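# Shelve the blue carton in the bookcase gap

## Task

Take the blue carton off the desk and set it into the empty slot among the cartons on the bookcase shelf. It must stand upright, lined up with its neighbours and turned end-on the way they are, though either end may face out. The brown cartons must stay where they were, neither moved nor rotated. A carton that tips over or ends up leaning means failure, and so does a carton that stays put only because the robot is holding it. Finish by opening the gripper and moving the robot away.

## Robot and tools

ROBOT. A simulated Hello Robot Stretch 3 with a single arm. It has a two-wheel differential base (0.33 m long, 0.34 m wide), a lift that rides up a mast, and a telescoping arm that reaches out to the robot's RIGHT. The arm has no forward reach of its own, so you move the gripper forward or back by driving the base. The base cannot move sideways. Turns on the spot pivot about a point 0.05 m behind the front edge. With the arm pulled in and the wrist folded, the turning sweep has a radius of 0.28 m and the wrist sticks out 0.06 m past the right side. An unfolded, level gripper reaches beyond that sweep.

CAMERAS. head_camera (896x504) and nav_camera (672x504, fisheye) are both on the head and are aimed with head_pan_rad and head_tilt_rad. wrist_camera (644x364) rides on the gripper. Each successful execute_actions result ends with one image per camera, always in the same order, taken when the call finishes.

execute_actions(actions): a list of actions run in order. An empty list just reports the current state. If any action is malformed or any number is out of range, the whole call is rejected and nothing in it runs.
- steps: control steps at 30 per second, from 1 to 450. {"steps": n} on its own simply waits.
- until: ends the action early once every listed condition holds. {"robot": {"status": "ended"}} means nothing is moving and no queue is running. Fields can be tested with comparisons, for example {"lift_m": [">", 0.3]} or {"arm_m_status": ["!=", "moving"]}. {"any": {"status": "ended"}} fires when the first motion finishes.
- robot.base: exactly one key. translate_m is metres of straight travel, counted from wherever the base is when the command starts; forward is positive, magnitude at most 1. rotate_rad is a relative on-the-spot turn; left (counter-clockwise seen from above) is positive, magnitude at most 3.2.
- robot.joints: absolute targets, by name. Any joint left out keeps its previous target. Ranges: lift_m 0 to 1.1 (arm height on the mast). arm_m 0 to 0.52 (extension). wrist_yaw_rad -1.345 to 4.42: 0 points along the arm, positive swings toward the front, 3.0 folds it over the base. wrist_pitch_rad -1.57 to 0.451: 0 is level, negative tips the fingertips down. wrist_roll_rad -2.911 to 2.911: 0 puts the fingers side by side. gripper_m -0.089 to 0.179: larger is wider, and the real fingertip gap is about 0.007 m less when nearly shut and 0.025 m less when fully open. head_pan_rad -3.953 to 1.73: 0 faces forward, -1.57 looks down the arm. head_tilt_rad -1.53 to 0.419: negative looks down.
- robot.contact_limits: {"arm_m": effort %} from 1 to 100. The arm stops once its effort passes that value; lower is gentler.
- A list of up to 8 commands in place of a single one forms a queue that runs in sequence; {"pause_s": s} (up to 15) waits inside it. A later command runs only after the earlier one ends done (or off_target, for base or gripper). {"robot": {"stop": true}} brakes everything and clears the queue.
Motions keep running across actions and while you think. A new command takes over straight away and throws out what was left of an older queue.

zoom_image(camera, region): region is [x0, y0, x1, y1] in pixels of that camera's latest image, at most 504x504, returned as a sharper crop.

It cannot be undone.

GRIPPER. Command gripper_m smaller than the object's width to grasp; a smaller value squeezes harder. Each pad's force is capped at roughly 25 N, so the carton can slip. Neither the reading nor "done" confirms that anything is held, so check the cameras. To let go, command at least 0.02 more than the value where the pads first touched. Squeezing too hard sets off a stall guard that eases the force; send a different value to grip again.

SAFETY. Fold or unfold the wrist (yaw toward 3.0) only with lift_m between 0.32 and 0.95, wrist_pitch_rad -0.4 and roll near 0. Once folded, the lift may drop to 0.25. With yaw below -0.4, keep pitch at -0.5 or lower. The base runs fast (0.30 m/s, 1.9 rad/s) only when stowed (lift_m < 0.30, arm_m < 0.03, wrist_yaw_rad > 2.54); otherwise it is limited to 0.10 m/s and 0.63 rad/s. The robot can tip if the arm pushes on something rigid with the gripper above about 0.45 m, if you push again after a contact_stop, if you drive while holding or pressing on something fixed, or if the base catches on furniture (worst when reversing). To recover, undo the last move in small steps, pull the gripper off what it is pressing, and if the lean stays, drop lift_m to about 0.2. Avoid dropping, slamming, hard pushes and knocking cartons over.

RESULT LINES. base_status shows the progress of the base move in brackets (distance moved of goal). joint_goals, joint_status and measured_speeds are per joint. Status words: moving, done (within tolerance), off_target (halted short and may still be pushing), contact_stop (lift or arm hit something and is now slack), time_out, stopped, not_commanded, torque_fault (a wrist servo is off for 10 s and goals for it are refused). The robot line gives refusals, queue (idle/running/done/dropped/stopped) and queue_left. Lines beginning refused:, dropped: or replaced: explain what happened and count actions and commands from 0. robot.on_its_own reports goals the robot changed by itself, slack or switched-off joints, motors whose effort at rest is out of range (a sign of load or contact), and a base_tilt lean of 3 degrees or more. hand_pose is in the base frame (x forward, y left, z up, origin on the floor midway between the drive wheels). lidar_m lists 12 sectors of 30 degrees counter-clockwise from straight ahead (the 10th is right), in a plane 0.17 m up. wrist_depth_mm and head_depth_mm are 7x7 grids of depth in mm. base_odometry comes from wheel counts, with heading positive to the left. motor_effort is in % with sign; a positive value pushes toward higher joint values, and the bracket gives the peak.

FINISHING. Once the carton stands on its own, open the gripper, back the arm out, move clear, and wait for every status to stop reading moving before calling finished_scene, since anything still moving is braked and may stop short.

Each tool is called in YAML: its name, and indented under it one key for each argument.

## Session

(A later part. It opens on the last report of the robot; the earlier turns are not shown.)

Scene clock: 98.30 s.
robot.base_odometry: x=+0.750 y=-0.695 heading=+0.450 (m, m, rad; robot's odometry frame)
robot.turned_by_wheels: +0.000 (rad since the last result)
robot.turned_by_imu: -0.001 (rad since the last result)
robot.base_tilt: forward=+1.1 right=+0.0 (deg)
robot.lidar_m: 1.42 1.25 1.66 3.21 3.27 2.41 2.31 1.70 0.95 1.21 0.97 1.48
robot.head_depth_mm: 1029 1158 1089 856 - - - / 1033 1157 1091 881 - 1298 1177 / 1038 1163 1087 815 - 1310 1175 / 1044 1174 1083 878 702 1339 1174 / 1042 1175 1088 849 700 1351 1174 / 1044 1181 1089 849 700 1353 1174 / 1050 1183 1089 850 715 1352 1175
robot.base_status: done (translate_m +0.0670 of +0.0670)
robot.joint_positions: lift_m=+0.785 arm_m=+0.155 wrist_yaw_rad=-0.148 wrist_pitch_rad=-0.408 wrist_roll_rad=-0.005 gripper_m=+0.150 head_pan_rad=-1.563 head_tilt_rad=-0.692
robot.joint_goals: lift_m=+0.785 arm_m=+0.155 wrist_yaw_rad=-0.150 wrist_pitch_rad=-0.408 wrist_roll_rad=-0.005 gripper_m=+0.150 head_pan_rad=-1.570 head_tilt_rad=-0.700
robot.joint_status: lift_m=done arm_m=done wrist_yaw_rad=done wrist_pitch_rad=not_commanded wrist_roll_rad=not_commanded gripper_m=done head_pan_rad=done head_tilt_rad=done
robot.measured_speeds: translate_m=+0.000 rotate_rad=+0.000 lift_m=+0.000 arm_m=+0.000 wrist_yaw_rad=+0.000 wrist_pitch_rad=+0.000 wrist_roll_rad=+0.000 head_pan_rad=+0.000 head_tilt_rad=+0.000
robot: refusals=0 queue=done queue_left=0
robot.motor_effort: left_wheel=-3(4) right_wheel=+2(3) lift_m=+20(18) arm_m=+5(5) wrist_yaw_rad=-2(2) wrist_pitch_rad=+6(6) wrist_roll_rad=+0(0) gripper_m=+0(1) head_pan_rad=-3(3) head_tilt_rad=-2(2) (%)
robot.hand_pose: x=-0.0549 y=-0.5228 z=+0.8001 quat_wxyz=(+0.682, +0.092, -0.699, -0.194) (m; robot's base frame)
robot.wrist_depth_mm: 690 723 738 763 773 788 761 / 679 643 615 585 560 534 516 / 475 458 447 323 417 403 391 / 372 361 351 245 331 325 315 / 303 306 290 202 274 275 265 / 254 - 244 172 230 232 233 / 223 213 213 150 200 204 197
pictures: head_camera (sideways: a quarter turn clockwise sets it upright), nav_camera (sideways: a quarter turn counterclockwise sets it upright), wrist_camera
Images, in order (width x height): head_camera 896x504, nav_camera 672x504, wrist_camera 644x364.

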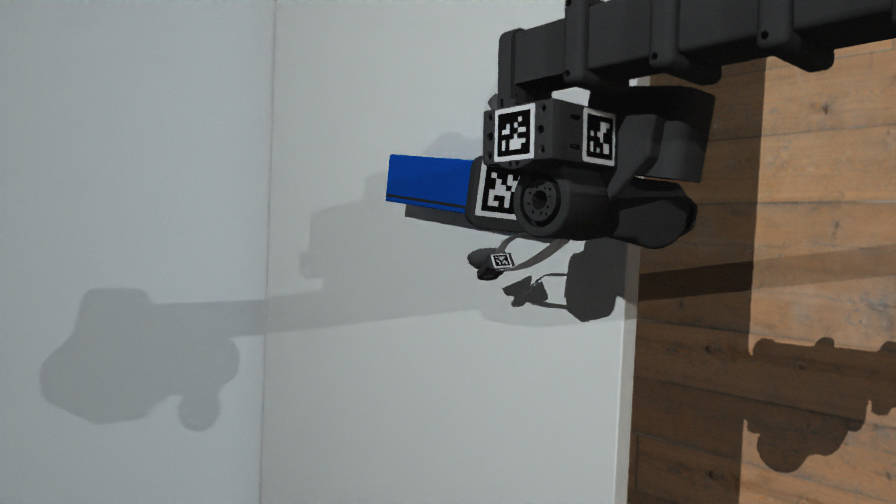

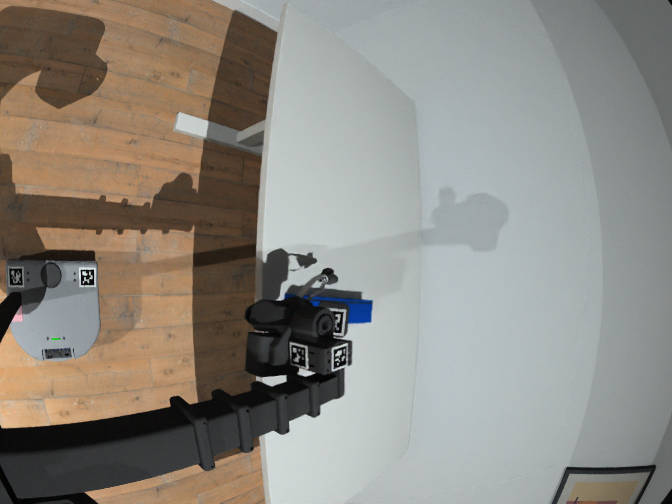

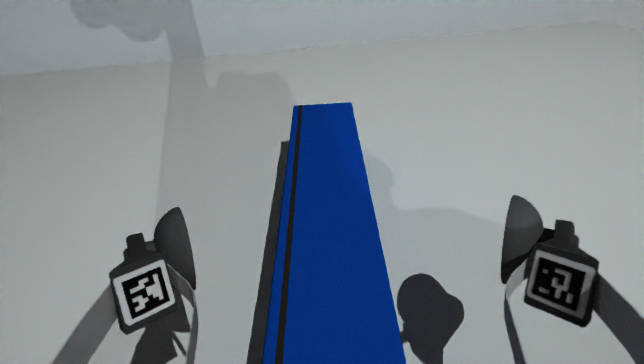

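execute_actions:
  actions:
    - {"robot":[{"joints":{"lift_m":0.75}}],"steps":450,"until":{"robot":{"status":"ended"}}}

Scene clock: 105.70 s.
robot.base_odometry: x=+0.750 y=-0.695 heading=+0.450 (m, m, rad; robot's odometry frame)
robot.turned_by_wheels: +0.000 (rad since the last result)
robot.turned_by_imu: -0.001 (rad since the last result)
robot.base_tilt: forward=+1.2 right=+0.0 (deg)
robot.lidar_m: 1.42 1.25 1.66 3.20 3.25 2.42 2.31 1.70 0.95 1.21 0.97 1.47
robot.head_depth_mm: 1025 1155 1090 855 721 - - / 1029 1161 1094 855 - 1297 1178 / 1037 1169 1092 795 - 1298 1177 / 1045 1170 1086 852 699 1328 1179 / 1047 1178 1086 852 701 1353 1174 / 1050 1180 1086 851 700 1351 1178 / 1054 1186 1083 850 717 1356 1173
robot.base_status: done (translate_m +0.0670 of +0.0670)
robot.joint_positions: lift_m=+0.750 arm_m=+0.155 wrist_yaw_rad=-0.148 wrist_pitch_rad=-0.408 wrist_roll_rad=-0.005 gripper_m=+0.150 head_pan_rad=-1.563 head_tilt_rad=-0.692
robot.joint_goals: lift_m=+0.750 arm_m=+0.155 wrist_yaw_rad=-0.150 wrist_pitch_rad=-0.408 wrist_roll_rad=-0.005 gripper_m=+0.150 head_pan_rad=-1.570 head_tilt_rad=-0.700
robot.joint_status: lift_m=done arm_m=done wrist_yaw_rad=done wrist_pitch_rad=not_commanded wrist_roll_rad=not_commanded gripper_m=done head_pan_rad=done head_tilt_rad=done
robot.measured_speeds: translate_m=+0.000 rotate_rad=+0.000 lift_m=+0.000 arm_m=+0.000 wrist_yaw_rad=+0.000 wrist_pitch_rad=+0.000 wrist_roll_rad=+0.000 head_pan_rad=+0.000 head_tilt_rad=+0.000
robot: refusals=0 queue=done queue_left=0
robot.motor_effort: left_wheel=-3(4) right_wheel=+2(2) lift_m=+20(20) arm_m=+5(5) wrist_yaw_rad=-1(1) wrist_pitch_rad=+6(6) wrist_roll_rad=+0(0) gripper_m=+1(1) head_pan_rad=-3(3) head_tilt_rad=-2(3) (%)
robot.hand_pose: x=-0.0549 y=-0.5229 z=+0.7651 quat_wxyz=(+0.682, +0.092, -0.699, -0.194) (m; robot's base frame)
robot.wrist_depth_mm: 690 708 714 734 708 649 613 / 553 533 507 437 461 442 425 / 395 382 368 233 343 334 323 / 307 296 289 184 272 268 261 / 248 252 238 152 220 226 219 / 211 - 196 130 184 191 192 / 187 175 172 127 162 168 162
pictures: head_camera (sideways: a quarter turn clockwise sets it upright), nav_camera (sideways: a quarter turn counterclockwise sets it upright), wrist_camera
Images, in order (width x height): head_camera 896x504, nav_camera 672x504, wrist_camera 644x364.

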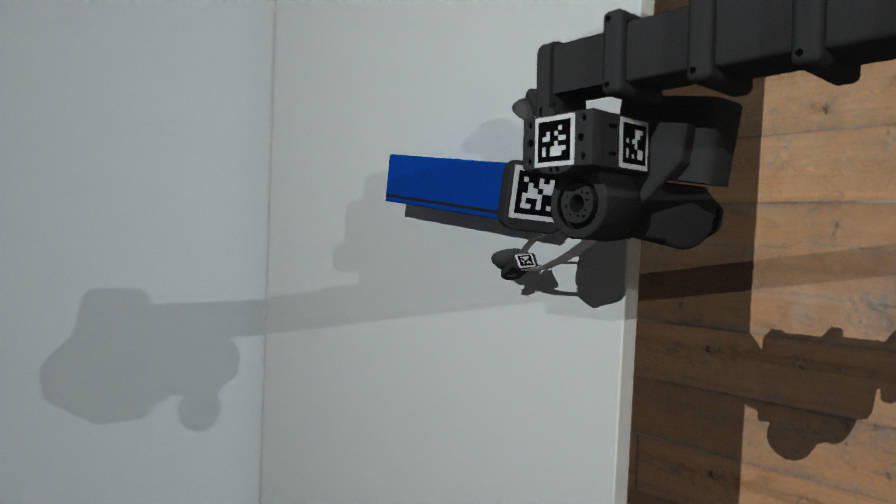

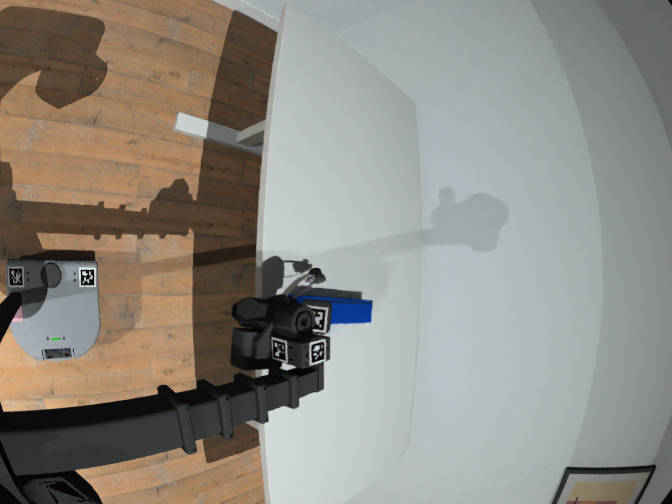

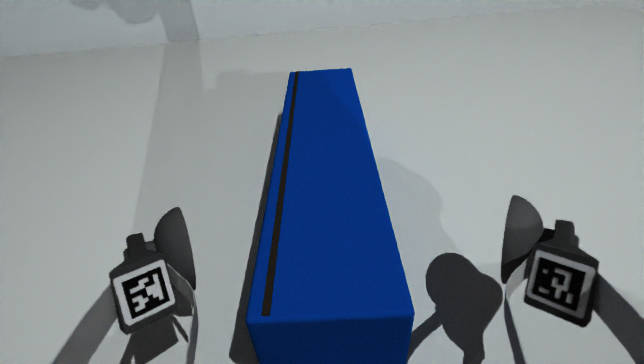

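execute_actions:
  actions:
    - {"robot":[{"joints":{"arm_m":0.19,"lift_m":0.746}},{"joints":{"gripper_m":0.07}}],"steps":450,"until":{"robot":{"status":"ended"}}}

Scene clock: 113.70 s.
robot.base_odometry: x=+0.750 y=-0.695 heading=+0.450 (m, m, rad; robot's odometry frame)
robot.turned_by_wheels: +0.000 (rad since the last result)
robot.turned_by_imu: -0.002 (rad since the last result)
robot.base_tilt: forward=+1.1 right=+0.0 (deg)
robot.lidar_m: 1.42 1.25 1.66 3.22 3.26 2.42 2.31 1.70 0.95 1.21 0.98 1.47
robot.head_depth_mm: 1028 1160 1093 855 721 - - / 1036 1166 1093 868 - 1327 1178 / 1038 1165 1088 819 - 1327 1177 / 1036 1173 1090 853 701 1347 1175 / 1042 1171 1085 852 699 1349 1175 / 1048 1179 1086 854 698 1355 1179 / 1053 1192 1085 851 717 1347 1174
robot.base_status: done (translate_m +0.0670 of +0.0670)
robot.joint_positions: lift_m=+0.746 arm_m=+0.190 wrist_yaw_rad=-0.148 wrist_pitch_rad=-0.390 wrist_roll_rad=-0.005 gripper_m=+0.070 head_pan_rad=-1.563 head_tilt_rad=-0.692
robot.joint_goals: lift_m=+0.746 arm_m=+0.190 wrist_yaw_rad=-0.150 wrist_pitch_rad=-0.390 wrist_roll_rad=-0.005 gripper_m=+0.070 head_pan_rad=-1.570 head_tilt_rad=-0.700
robot.joint_status: lift_m=done arm_m=done wrist_yaw_rad=done wrist_pitch_rad=not_commanded wrist_roll_rad=not_commanded gripper_m=done head_pan_rad=done head_tilt_rad=done
robot.measured_speeds: translate_m=+0.000 rotate_rad=+0.000 lift_m=+0.000 arm_m=+0.000 wrist_yaw_rad=+0.000 wrist_pitch_rad=+0.000 wrist_roll_rad=+0.000 head_pan_rad=+0.000 head_tilt_rad=+0.000
robot: refusals=0 queue=done queue_left=0
robot.motor_effort: left_wheel=-3(4) right_wheel=+2(3) lift_m=+20(22) arm_m=+5(4) wrist_yaw_rad=-2(2) wrist_pitch_rad=-1(6) wrist_roll_rad=+0(0) gripper_m=-9(100) head_pan_rad=-3(3) head_tilt_rad=-3(2) (%)
robot.hand_pose: x=-0.0552 y=-0.5600 z=+0.7651 quat_wxyz=(+0.684, +0.086, -0.700, -0.188) (m; robot's base frame)
robot.wrist_depth_mm: 661 685 698 710 716 711 655 / 590 555 526 502 479 460 440 / 406 392 378 239 351 338 329 / 313 303 294 185 268 270 263 / 251 247 249 153 156 226 220 / 211 209 192 130 128 194 189 / 183 180 176 113 113 168 166
pictures: head_camera (sideways: a quarter turn clockwise sets it upright), nav_camera (sideways: a quarter turn counterclockwise sets it upright), wrist_camera
Images, in order (width x height): head_camera 896x504, nav_camera 672x504, wrist_camera 644x364.

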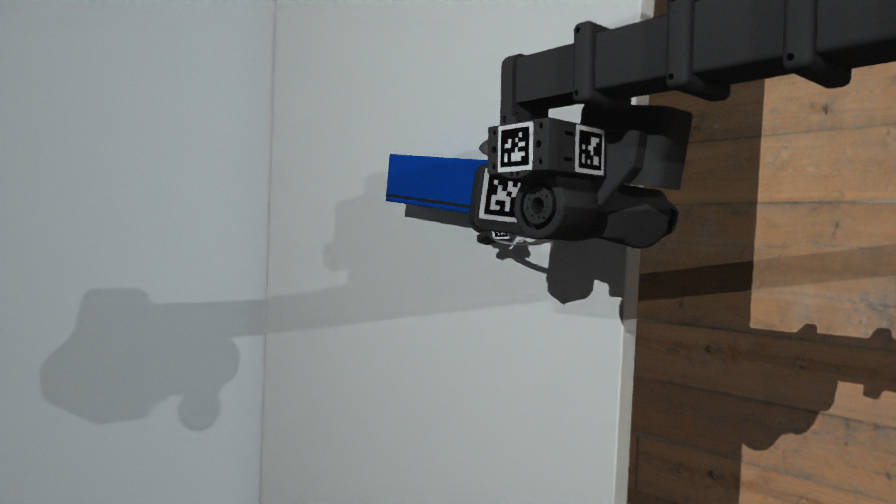

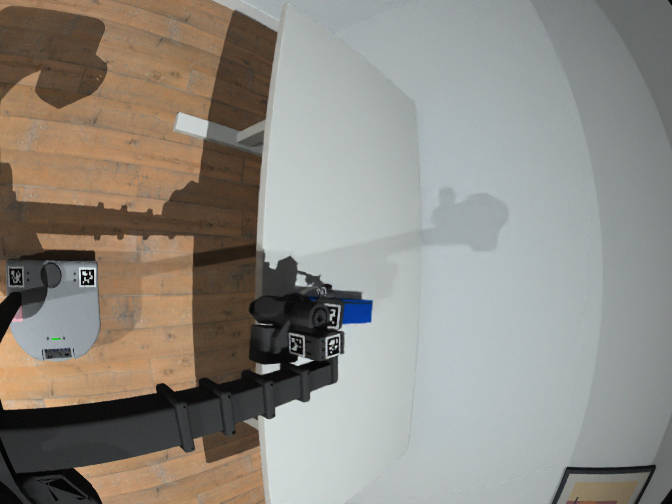

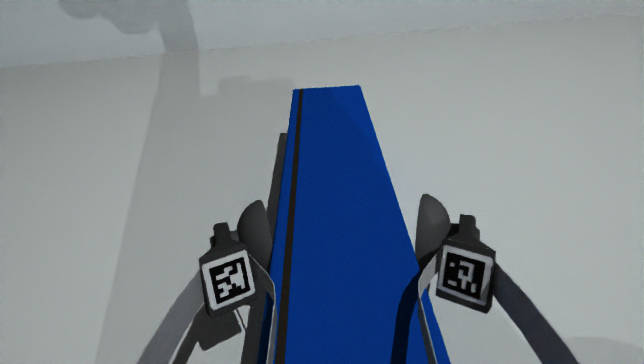

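execute_actions:
  actions:
    - {"robot":[{"joints":{"lift_m":0.756}},{"joints":{"gripper_m":0.0}},{"pause_s":0.5},{"joints":{"lift_m":0.80}}],"steps":450,"until":{"robot":{"status":"ended"}}}

Scene clock: 122.53 s.
robot.base_odometry: x=+0.750 y=-0.695 heading=+0.450 (m, m, rad; robot's odometry frame)
robot.turned_by_wheels: +0.000 (rad since the last result)
robot.turned_by_imu: -0.002 (rad since the last result)
robot.base_tilt: forward=+1.1 right=+0.0 (deg)
robot.lidar_m: 1.42 1.25 1.66 3.21 3.24 2.41 2.31 1.70 0.95 1.21 0.98 1.47
robot.head_depth_mm: 1033 1164 1090 882 - - 1140 / 1036 1166 1089 911 - 1352 1176 / 1038 1168 1086 753 - 1350 1173 / 1040 1172 1087 866 700 1347 1175 / 1041 1177 1081 851 700 1352 1175 / 1044 1182 1085 850 700 1349 1174 / 1052 1185 1083 850 717 1349 1175
robot.base_status: done (translate_m +0.0670 of +0.0670)
robot.joint_positions: lift_m=+0.800 arm_m=+0.190 wrist_yaw_rad=-0.148 wrist_pitch_rad=-0.413 wrist_roll_rad=-0.005 gripper_m=+0.013 head_pan_rad=-1.563 head_tilt_rad=-0.692
robot.joint_goals: lift_m=+0.800 arm_m=+0.190 wrist_yaw_rad=-0.150 wrist_pitch_rad=-0.413 wrist_roll_rad=-0.005 gripper_m=+0.000 head_pan_rad=-1.570 head_tilt_rad=-0.700
robot.joint_status: lift_m=done arm_m=done wrist_yaw_rad=done wrist_pitch_rad=not_commanded wrist_roll_rad=not_commanded gripper_m=off_target head_pan_rad=done head_tilt_rad=done
robot.measured_speeds: translate_m=+0.000 rotate_rad=+0.000 lift_m=+0.000 arm_m=+0.000 wrist_yaw_rad=+0.000 wrist_pitch_rad=+0.000 wrist_roll_rad=+0.000 head_pan_rad=+0.000 head_tilt_rad=+0.000
robot: refusals=0 queue=done queue_left=0
robot.motor_effort: left_wheel=-3(3) right_wheel=+2(2) lift_m=+26(24) arm_m=+5(5) wrist_yaw_rad=-1(2) wrist_pitch_rad=+8(8) wrist_roll_rad=+0(0) gripper_m=-100(100) head_pan_rad=-3(3) head_tilt_rad=-2(3) (%)
robot.hand_pose: x=-0.0548 y=-0.5572 z=+0.8136 quat_wxyz=(+0.681, +0.094, -0.699, -0.196) (m; robot's base frame)
robot.wrist_depth_mm: 666 685 704 732 751 761 782 / 689 680 644 282 584 570 546 / 501 490 473 220 432 426 413 / 393 383 373 180 340 342 335 / 325 314 317 152 151 286 282 / 271 267 - 132 131 252 243 / 235 233 223 117 116 217 214
pictures: head_camera (sideways: a quarter turn clockwise sets it upright), nav_camera (sideways: a quarter turn counterclockwise sets it upright), wrist_camera
Images, in order (width x height): head_camera 896x504, nav_camera 672x504, wrist_camera 644x364.

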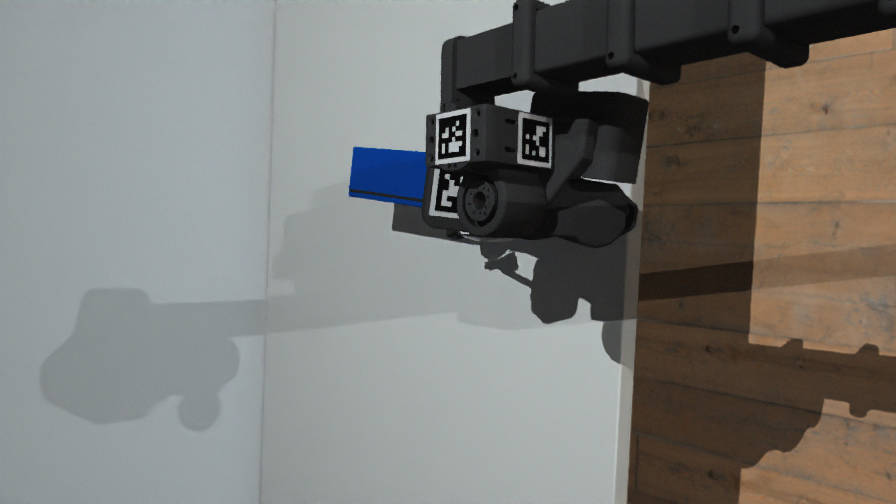

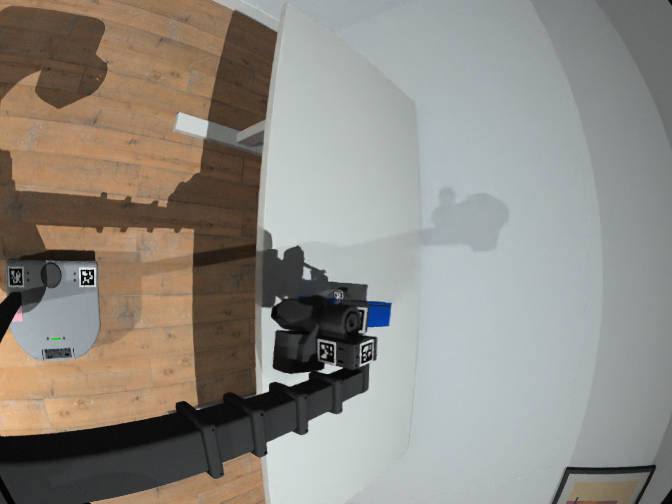

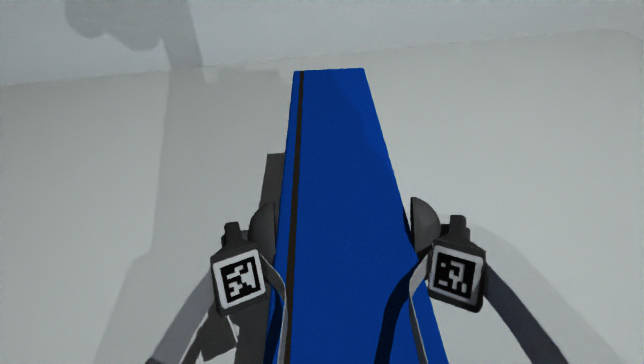

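execute_actions:
  actions:
    - {"robot":[{"joints":{"gripper_m":0.02,"lift_m":0.83,"arm_m":0.0,"wrist_pitch_rad":-0.41,"wrist_yaw_rad":0.0}},{"base":{"rotate_rad":1.61},"joints":{"head_pan_rad":0,"head_tilt_rad":-0.45}},{"base":{"translate_m":1.0},"joints":{"lift_m":0.6}},{"base":{"translate_m":1.0}}],"steps":450,"until":{"robot":{"status":"ended"}}}
    - {"steps":450,"until":{"robot":{"status":"ended"}}}
    - {"steps":450,"until":{"robot":{"status":"ended"}}}

Scene clock: 168.70 s.
robot.base_odometry: x=-0.190 y=+1.070 heading=+2.060 (m, m, rad; robot's odometry frame)
robot.turned_by_wheels: +1.610 (rad since the last result)
robot.turned_by_imu: +1.640 (rad since the last result)
robot.base_tilt: forward=+1.1 right=+0.0 (deg)
robot.lidar_m: 1.46 1.28 2.25 2.20 2.34 3.27 2.78 1.71 1.32 1.12 1.65 1.25
robot.head_depth_mm: 1272 1363 1353 1622 1821 1609 1334 / 1282 1356 1448 1498 1681 1573 1328 / 1293 1367 1463 1527 1743 1586 1330 / 1299 1376 1469 1525 1752 1603 1323 / 1302 1393 1478 1517 1747 1595 1332 / 1316 1400 1466 1486 1672 1600 1321 / 1321 1422 1358 1733 1886 1606 1324
robot.base_status: done (translate_m +1.0000 of +1.0000)
robot.joint_positions: lift_m=+0.600 arm_m=+0.002 wrist_yaw_rad=-0.001 wrist_pitch_rad=-0.433 wrist_roll_rad=-0.005 gripper_m=+0.021 head_pan_rad=-0.007 head_tilt_rad=-0.458
robot.joint_goals: lift_m=+0.600 arm_m=+0.000 wrist_yaw_rad=+0.000 wrist_pitch_rad=-0.410 wrist_roll_rad=-0.005 gripper_m=+0.020 head_pan_rad=+0.000 head_tilt_rad=-0.450
robot.joint_status: lift_m=done arm_m=done wrist_yaw_rad=done wrist_pitch_rad=done wrist_roll_rad=not_commanded gripper_m=done head_pan_rad=done head_tilt_rad=done
robot.measured_speeds: translate_m=+0.000 rotate_rad=+0.000 lift_m=+0.000 arm_m=+0.000 wrist_yaw_rad=+0.000 wrist_pitch_rad=+0.000 wrist_roll_rad=+0.000 head_pan_rad=+0.000 head_tilt_rad=+0.000
robot: refusals=0 queue=done queue_left=0
robot.motor_effort: left_wheel=-4(10) right_wheel=+2(5) lift_m=+20(28) arm_m=-4(6) wrist_yaw_rad=+1(4) wrist_pitch_rad=+8(10) wrist_roll_rad=+0(0) gripper_m=-58(100) head_pan_rad=+2(30) head_tilt_rad=+2(16) (%)
robot.hand_pose: x=-0.0219 y=-0.3691 z=+0.6096 quat_wxyz=(+0.693, +0.152, -0.689, -0.152) (m; robot's base frame)
robot.wrist_depth_mm: - - - - - - 920 / - - - 273 994 981 929 / - - - 216 - - - / - - - 178 - - - / - - - 152 151 968 949 / 913 907 893 133 132 854 822 / 806 788 762 118 118 740 723
pictures: head_camera (sideways: a quarter turn clockwise sets it upright), nav_camera (sideways: a quarter turn counterclockwise sets it upright), wrist_camera
Images, in order (width x height): head_camera 896x504, nav_camera 672x504, wrist_camera 644x364.

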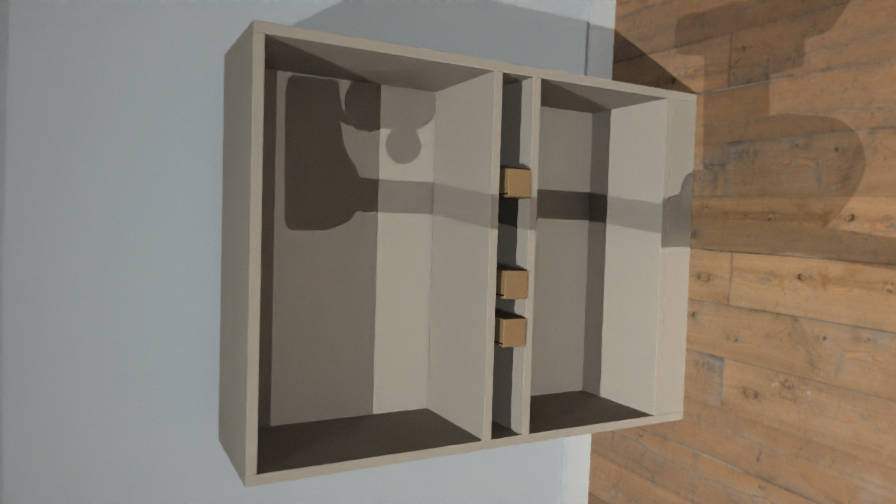

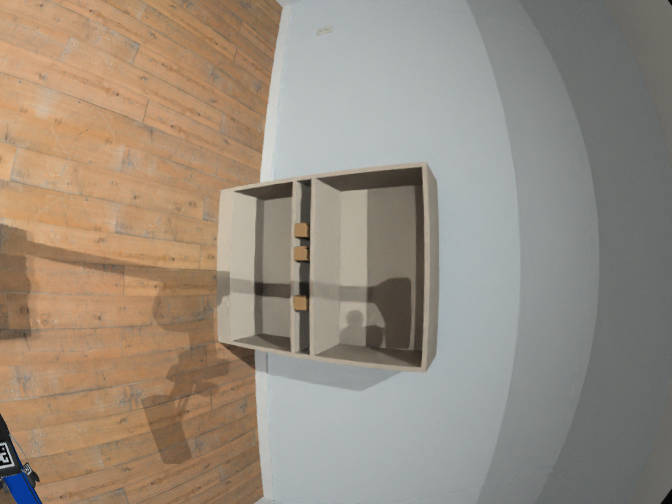

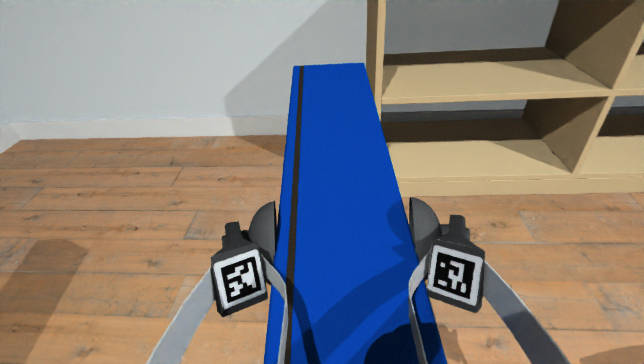

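execute_actions:
  actions:
    - {"robot":[{"base":{"translate_m":0.5},"joints":{"lift_m":0.53,"wrist_pitch_rad":-0.39}},{"base":{"rotate_rad":1.47},"joints":{"head_pan_rad":-1.57,"head_tilt_rad":-0.75}}],"steps":450,"until":{"robot":{"status":"ended"}}}

Scene clock: 189.70 s.
robot.base_odometry: x=-0.425 y=+1.512 heading=-2.753 (m, m, rad; robot's odometry frame)
robot.turned_by_wheels: +1.470 (rad since the last result)
robot.turned_by_imu: +1.500 (rad since the last result)
robot.base_tilt: forward=+1.2 right=+0.0 (deg)
robot.lidar_m: 2.17 2.23 2.98 3.27 2.17 1.29 1.58 1.50 0.79 0.97 0.82 1.44
robot.head_depth_mm: 780 916 976 1008 1500 1328 1160 / 777 953 1106 1056 1325 1321 1168 / 779 949 1098 1035 1379 1298 1179 / 775 946 1096 1056 1351 1243 1155 / 773 946 1097 1036 1384 1319 1153 / 775 942 1092 1029 1372 1316 1160 / 772 939 1087 1033 1322 1306 1155
robot.base_status: done (rotate_rad +1.4699 of +1.4700)
robot.joint_positions: lift_m=+0.530 arm_m=+0.002 wrist_yaw_rad=-0.001 wrist_pitch_rad=-0.417 wrist_roll_rad=-0.005 gripper_m=+0.021 head_pan_rad=-1.563 head_tilt_rad=-0.741
robot.joint_goals: lift_m=+0.530 arm_m=+0.000 wrist_yaw_rad=+0.000 wrist_pitch_rad=-0.390 wrist_roll_rad=-0.005 gripper_m=+0.020 head_pan_rad=-1.570 head_tilt_rad=-0.750
robot.joint_status: lift_m=done arm_m=done wrist_yaw_rad=done wrist_pitch_rad=done wrist_roll_rad=not_commanded gripper_m=done head_pan_rad=done head_tilt_rad=done
robot.measured_speeds: translate_m=+0.000 rotate_rad=+0.000 lift_m=+0.000 arm_m=+0.000 wrist_yaw_rad=+0.000 wrist_pitch_rad=+0.000 wrist_roll_rad=+0.000 head_pan_rad=+0.000 head_tilt_rad=+0.000
robot: refusals=0 queue=done queue_left=0
robot.motor_effort: left_wheel=-3(10) right_wheel=+3(6) lift_m=+20(20) arm_m=-5(4) wrist_yaw_rad=+1(2) wrist_pitch_rad=+9(11) wrist_roll_rad=+0(0) gripper_m=-58(58) head_pan_rad=-3(32) head_tilt_rad=-3(16) (%)
robot.hand_pose: x=-0.0219 y=-0.3710 z=+0.5430 quat_wxyz=(+0.694, +0.146, -0.690, -0.147) (m; robot's base frame)
robot.wrist_depth_mm: 461 473 454 456 441 472 750 / 567 471 476 271 493 500 814 / 539 774 796 216 801 647 894 / 599 839 882 178 848 725 969 / 937 798 814 152 151 860 869 / 835 730 730 132 132 774 748 / 727 715 694 118 118 676 661
pictures: head_camera (sideways: a quarter turn clockwise sets it upright), nav_camera (sideways: a quarter turn counterclockwise sets it upright), wrist_camera
Images, in order (width x height): head_camera 896x504, nav_camera 672x504, wrist_camera 644x364.

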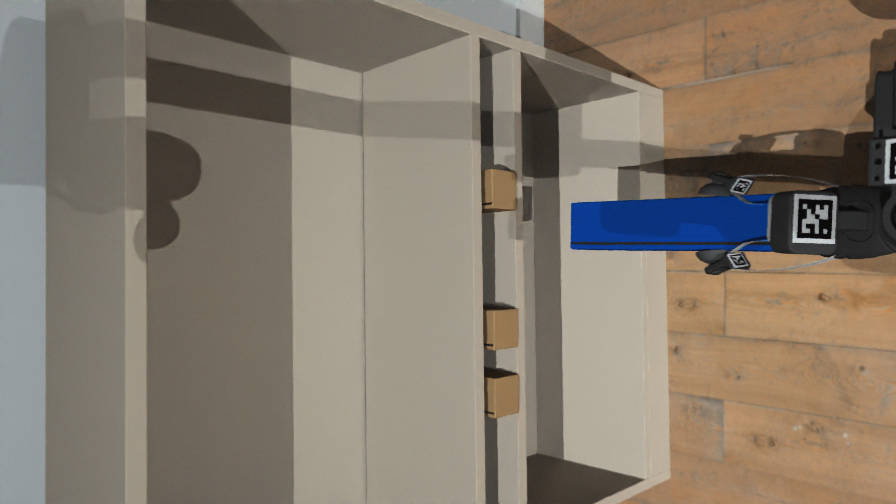

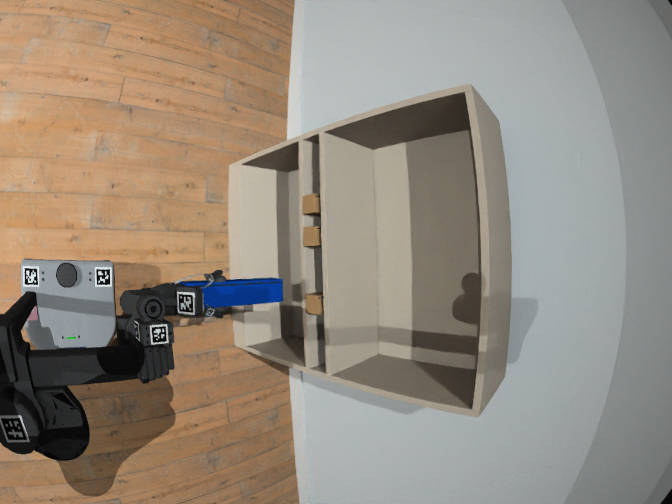

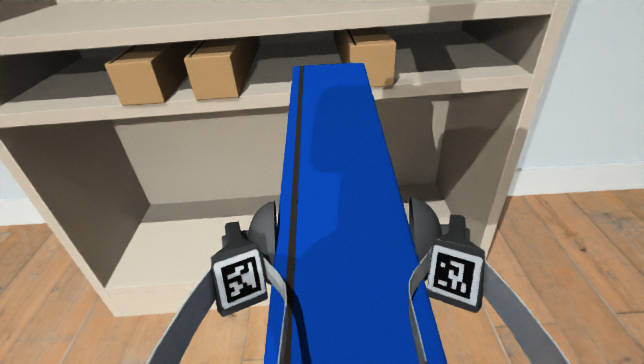

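execute_actions:
  actions:
    - {"robot":[{"base":{"translate_m":0.045},"joints":{"lift_m":0.535,"wrist_pitch_rad":-0.49,"arm_m":0.07}}],"steps":450,"until":{"robot":{"status":"ended"}}}

Scene clock: 214.10 s.
robot.base_odometry: x=-0.466 y=+1.495 heading=-2.753 (m, m, rad; robot's odometry frame)
robot.turned_by_wheels: +0.000 (rad since the last result)
robot.turned_by_imu: -0.001 (rad since the last result)
robot.base_tilt: forward=+1.1 right=+0.0 (deg)
robot.lidar_m: 2.12 2.18 2.95 3.26 2.17 1.33 1.63 1.50 0.80 0.97 0.80 1.44
robot.head_depth_mm: 778 950 1054 1039 1290 1317 1165 / 777 950 1103 1055 1382 1316 - / 776 949 1100 1040 1347 1296 - / 775 941 1095 1057 1320 1269 1152 / 774 941 1093 1031 1385 1321 1158 / 772 942 1087 1032 1378 1305 1158 / 770 938 1081 1033 1253 1316 1155
robot.base_status: done (translate_m +0.0450 of +0.0450)
robot.joint_positions: lift_m=+0.535 arm_m=+0.070 wrist_yaw_rad=-0.001 wrist_pitch_rad=-0.510 wrist_roll_rad=-0.005 gripper_m=+0.021 head_pan_rad=-1.563 head_tilt_rad=-0.741
robot.joint_goals: lift_m=+0.535 arm_m=+0.070 wrist_yaw_rad=+0.000 wrist_pitch_rad=-0.490 wrist_roll_rad=-0.005 gripper_m=+0.020 head_pan_rad=-1.570 head_tilt_rad=-0.750
robot.joint_status: lift_m=done arm_m=done wrist_yaw_rad=done wrist_pitch_rad=done wrist_roll_rad=not_commanded gripper_m=done head_pan_rad=done head_tilt_rad=done
robot.measured_speeds: translate_m=+0.000 rotate_rad=+0.000 lift_m=+0.000 arm_m=+0.000 wrist_yaw_rad=+0.000 wrist_pitch_rad=+0.000 wrist_roll_rad=+0.000 head_pan_rad=+0.000 head_tilt_rad=+0.000
robot: refusals=0 queue=done queue_left=0
robot.motor_effort: left_wheel=-4(6) right_wheel=+2(6) lift_m=+25(25) arm_m=+5(6) wrist_yaw_rad=+1(1) wrist_pitch_rad=+7(10) wrist_roll_rad=+1(0) gripper_m=-57(58) head_pan_rad=-3(3) head_tilt_rad=-3(4) (%)
robot.hand_pose: x=-0.0219 y=-0.4265 z=+0.5274 quat_wxyz=(+0.686, +0.179, -0.682, -0.179) (m; robot's base frame)
robot.wrist_depth_mm: 503 370 381 525 388 486 418 / 443 410 412 271 417 552 470 / 523 727 758 215 784 635 857 / 546 775 839 178 793 660 927 / 857 719 756 152 151 717 794 / 792 683 685 133 131 711 705 / 696 687 650 118 118 648 629
pictures: head_camera (sideways: a quarter turn clockwise sets it upright), nav_camera (sideways: a quarter turn counterclockwise sets it upright), wrist_camera
Images, in order (width x height): head_camera 896x504, nav_camera 672x504, wrist_camera 644x364.

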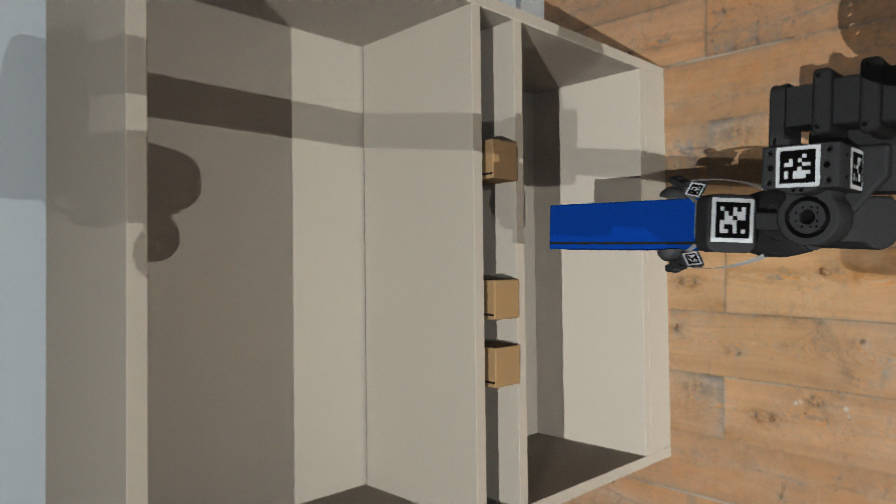

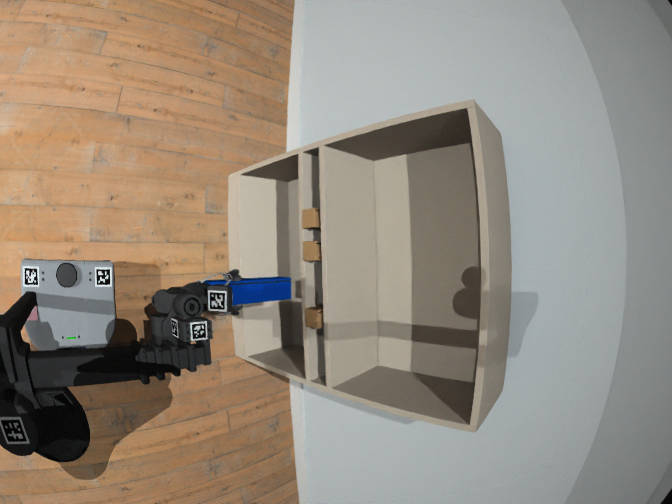

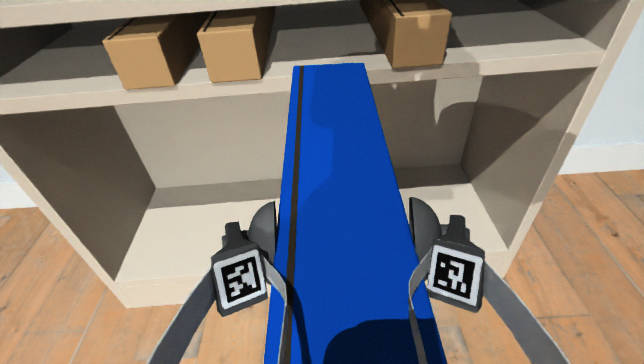

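zoom_image:
  camera: "wrist_camera"
  region: [80, 0, 480, 130]

zoom_image:
  camera: "head_camera"
  region: [440, 110, 740, 410]

Region (80, 0, 480, 130) of wrist_camera's 644x364 image, scaled by 1.260; it fills the top 164 rows of this view, and the rest is white.

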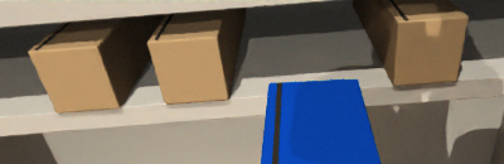

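Region (440, 110, 740, 410) of head_camera's 896x504 image, scaled by 1.680, with more detail than that image has.

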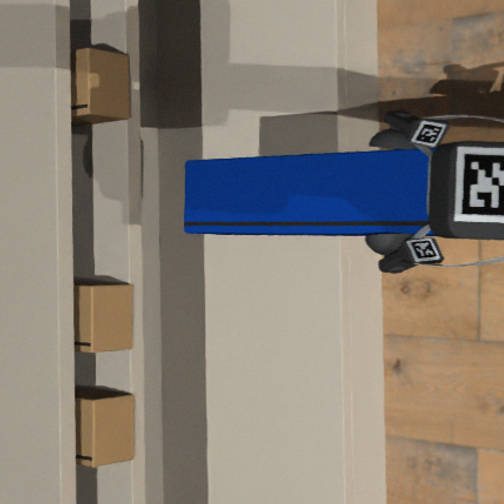

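execute_actions:
  actions:
    - {"robot":[{"base":{"rotate_rad":0.027},"joints":{"lift_m":0.545}},{"base":{"translate_m":-0.018},"joints":{"arm_m":0.13}}],"steps":450,"until":{"robot":{"status":"ended"}}}

zoom_image:
  camera: "head_camera"
  region: [440, 110, 740, 410]

Scene clock: 244.07 s.
robot.base_odometry: x=-0.450 y=+1.502 heading=-2.727 (m, m, rad; robot's odometry frame)
robot.turned_by_wheels: +0.027 (rad since the last result)
robot.turned_by_imu: +0.026 (rad since the last result)
robot.base_tilt: forward=+1.1 right=+0.0 (deg)
robot.lidar_m: 2.14 2.22 3.01 3.25 2.21 1.31 1.62 1.46 0.79 0.97 0.81 1.48
robot.head_depth_mm: 778 941 1061 1011 1296 1320 1153 / 778 946 1092 1058 1385 1346 - / 777 945 1095 1036 1350 1356 1129 / 774 944 1098 1056 1040 1323 1147 / 773 945 1098 1033 1389 1322 1154 / 773 944 1096 1034 1380 1310 1157 / 768 948 1067 1053 1304 1314 1156
robot.base_status: done (translate_m -0.0180 of -0.0180)
robot.joint_positions: lift_m=+0.545 arm_m=+0.130 wrist_yaw_rad=-0.001 wrist_pitch_rad=-0.511 wrist_roll_rad=-0.005 gripper_m=+0.021 head_pan_rad=-1.563 head_tilt_rad=-0.741
robot.joint_goals: lift_m=+0.545 arm_m=+0.130 wrist_yaw_rad=+0.000 wrist_pitch_rad=-0.490 wrist_roll_rad=-0.005 gripper_m=+0.020 head_pan_rad=-1.570 head_tilt_rad=-0.750
robot.joint_status: lift_m=done arm_m=done wrist_yaw_rad=done wrist_pitch_rad=done wrist_roll_rad=not_commanded gripper_m=done head_pan_rad=done head_tilt_rad=done
robot.measured_speeds: translate_m=+0.000 rotate_rad=+0.000 lift_m=+0.000 arm_m=+0.000 wrist_yaw_rad=+0.000 wrist_pitch_rad=+0.000 wrist_roll_rad=+0.000 head_pan_rad=+0.000 head_tilt_rad=+0.000
robot: refusals=0 queue=done queue_left=0
robot.motor_effort: left_wheel=-3(10) right_wheel=+2(6) lift_m=+25(29) arm_m=+5(8) wrist_yaw_rad=+1(0) wrist_pitch_rad=+7(7) wrist_roll_rad=+0(0) gripper_m=-58(59) head_pan_rad=-3(3) head_tilt_rad=-2(3) (%)
robot.hand_pose: x=-0.0218 y=-0.4864 z=+0.5372 quat_wxyz=(+0.686, +0.179, -0.682, -0.179) (m; robot's base frame)
robot.wrist_depth_mm: 318 319 315 312 324 450 398 / 467 349 346 271 355 390 377 / 394 381 696 216 697 598 449 / 528 742 792 178 781 654 507 / 541 727 761 152 151 661 792 / 766 658 657 133 132 639 708 / 698 673 666 118 118 649 635
pictures: head_camera (sideways: a quarter turn clockwise sets it upright), nav_camera (sideways: a quarter turn counterclockwise sets it upright), wrist_camera
Images, in order (width x height): head_camera 896x504, nav_camera 672x504, wrist_camera 644x364.

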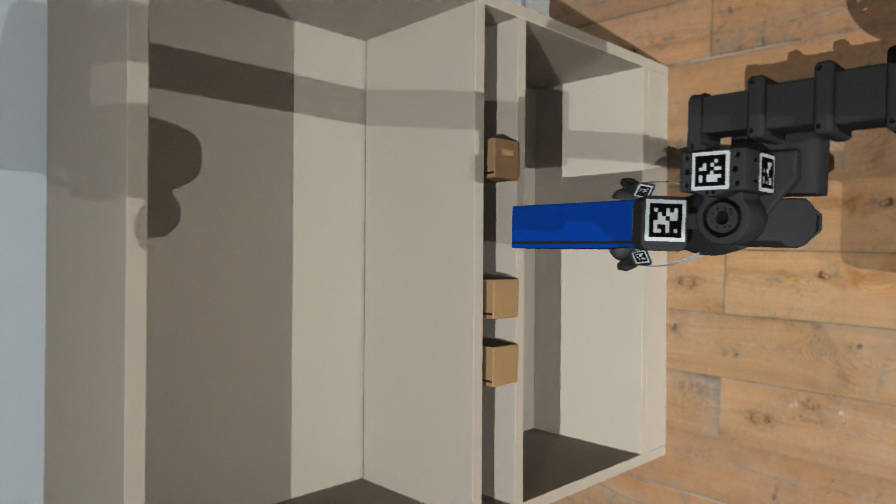

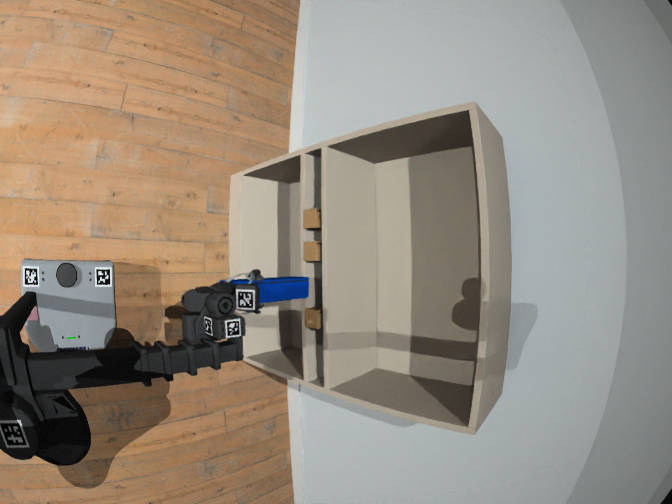

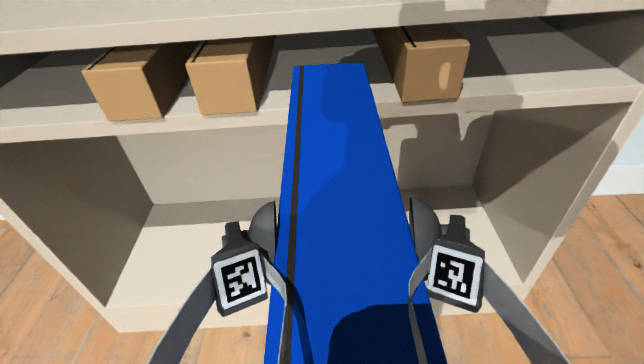

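Region (440, 110, 740, 410) of head_camera's 896x504 image, scaled by 1.680, with more detail than that image has.

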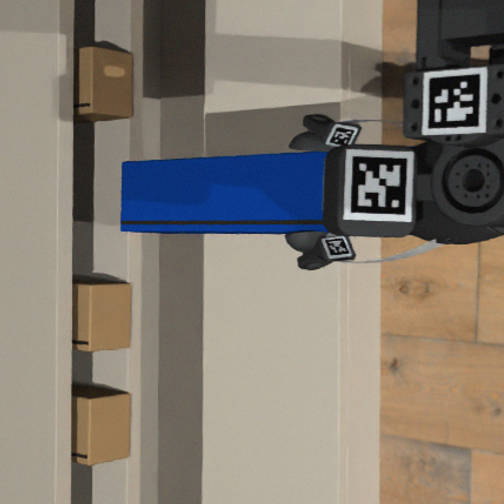

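execute_actions:
  actions:
    - {"robot":{"joints":{"arm_m":0.185},"contact_limits":{"arm_m":15}},"steps":450,"until":{"robot":{"status":"ended"}}}

Scene clock: 257.10 s.
robot.base_odometry: x=-0.450 y=+1.502 heading=-2.727 (m, m, rad; robot's odometry frame)
robot.turned_by_wheels: +0.000 (rad since the last result)
robot.turned_by_imu: -0.001 (rad since the last result)
robot.base_tilt: forward=+1.2 right=+0.0 (deg)
robot.lidar_m: 2.14 2.22 3.04 3.27 2.22 1.31 1.61 1.46 0.79 0.97 0.81 1.48
robot.head_depth_mm: 778 942 1060 1009 1298 1326 1158 / 778 944 1095 1059 1391 1319 - / 777 945 1093 1038 1383 - 1158 / 774 942 1095 1034 1322 1299 1156 / 771 947 1097 1033 1383 1316 1156 / 770 945 1095 1034 1376 1321 1150 / 769 946 1073 1053 1307 1318 1154
robot.base_status: done (translate_m -0.0180 of -0.0180)
robot.joint_positions: lift_m=+0.545 arm_m=+0.185 wrist_yaw_rad=-0.001 wrist_pitch_rad=-0.511 wrist_roll_rad=-0.005 gripper_m=+0.021 head_pan_rad=-1.563 head_tilt_rad=-0.741
robot.joint_goals: lift_m=+0.545 arm_m=+0.185 wrist_yaw_rad=+0.000 wrist_pitch_rad=-0.490 wrist_roll_rad=-0.005 gripper_m=+0.020 head_pan_rad=-1.570 head_tilt_rad=-0.750
robot.joint_status: lift_m=done arm_m=done wrist_yaw_rad=done wrist_pitch_rad=done wrist_roll_rad=not_commanded gripper_m=done head_pan_rad=done head_tilt_rad=done
robot.measured_speeds: translate_m=+0.000 rotate_rad=+0.000 lift_m=+0.000 arm_m=+0.000 wrist_yaw_rad=+0.000 wrist_pitch_rad=+0.000 wrist_roll_rad=+0.000 head_pan_rad=+0.000 head_tilt_rad=+0.000
robot: refusals=0 queue=done queue_left=0
robot.motor_effort: left_wheel=-4(4) right_wheel=+2(2) lift_m=+26(26) arm_m=+5(4) wrist_yaw_rad=+1(1) wrist_pitch_rad=+7(7) wrist_roll_rad=+0(0) gripper_m=-59(59) head_pan_rad=-2(3) head_tilt_rad=-3(3) (%)
robot.contact_limits: arm_m 15 (drawing in: default 33, maximum 55; extending or still: default 46, maximum 75)
robot.hand_pose: x=-0.0218 y=-0.5414 z=+0.5372 quat_wxyz=(+0.686, +0.179, -0.682, -0.179) (m; robot's base frame)
robot.wrist_depth_mm: 315 297 283 271 272 268 265 / 302 301 301 272 305 371 374 / 346 320 320 215 325 333 332 / 518 692 711 178 718 654 428 / 528 726 762 152 150 660 486 / 532 652 649 133 131 590 694 / 679 608 603 118 118 620 630
pictures: head_camera (sideways: a quarter turn clockwise sets it upright), nav_camera (sideways: a quarter turn counterclockwise sets it upright), wrist_camera
Images, in order (width x height): head_camera 896x504, nav_camera 672x504, wrist_camera 644x364.

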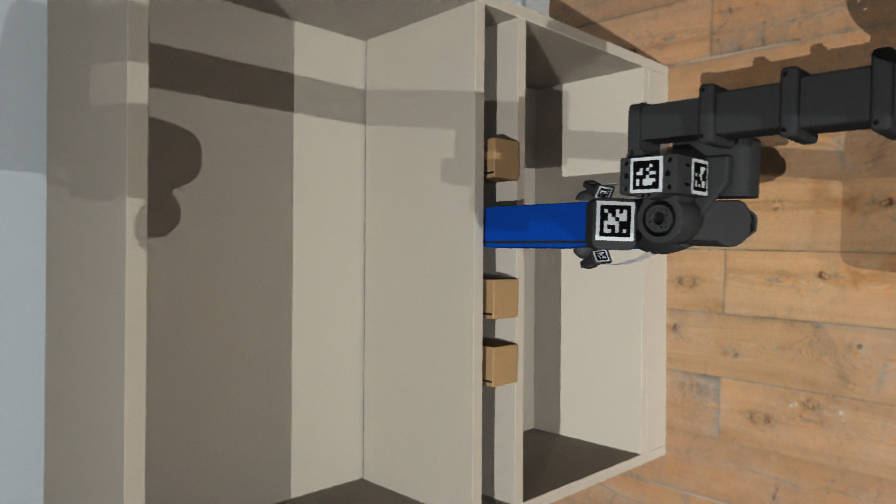

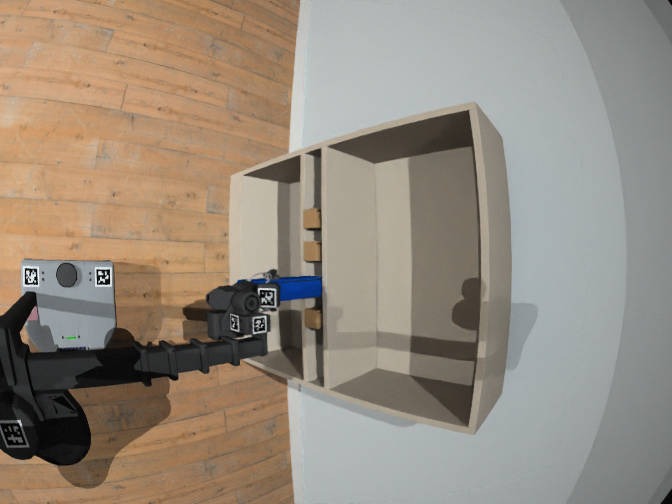

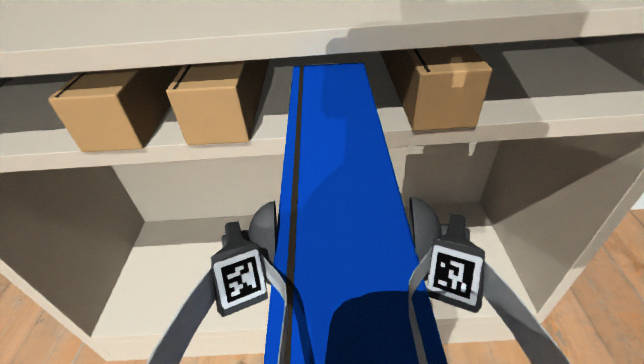

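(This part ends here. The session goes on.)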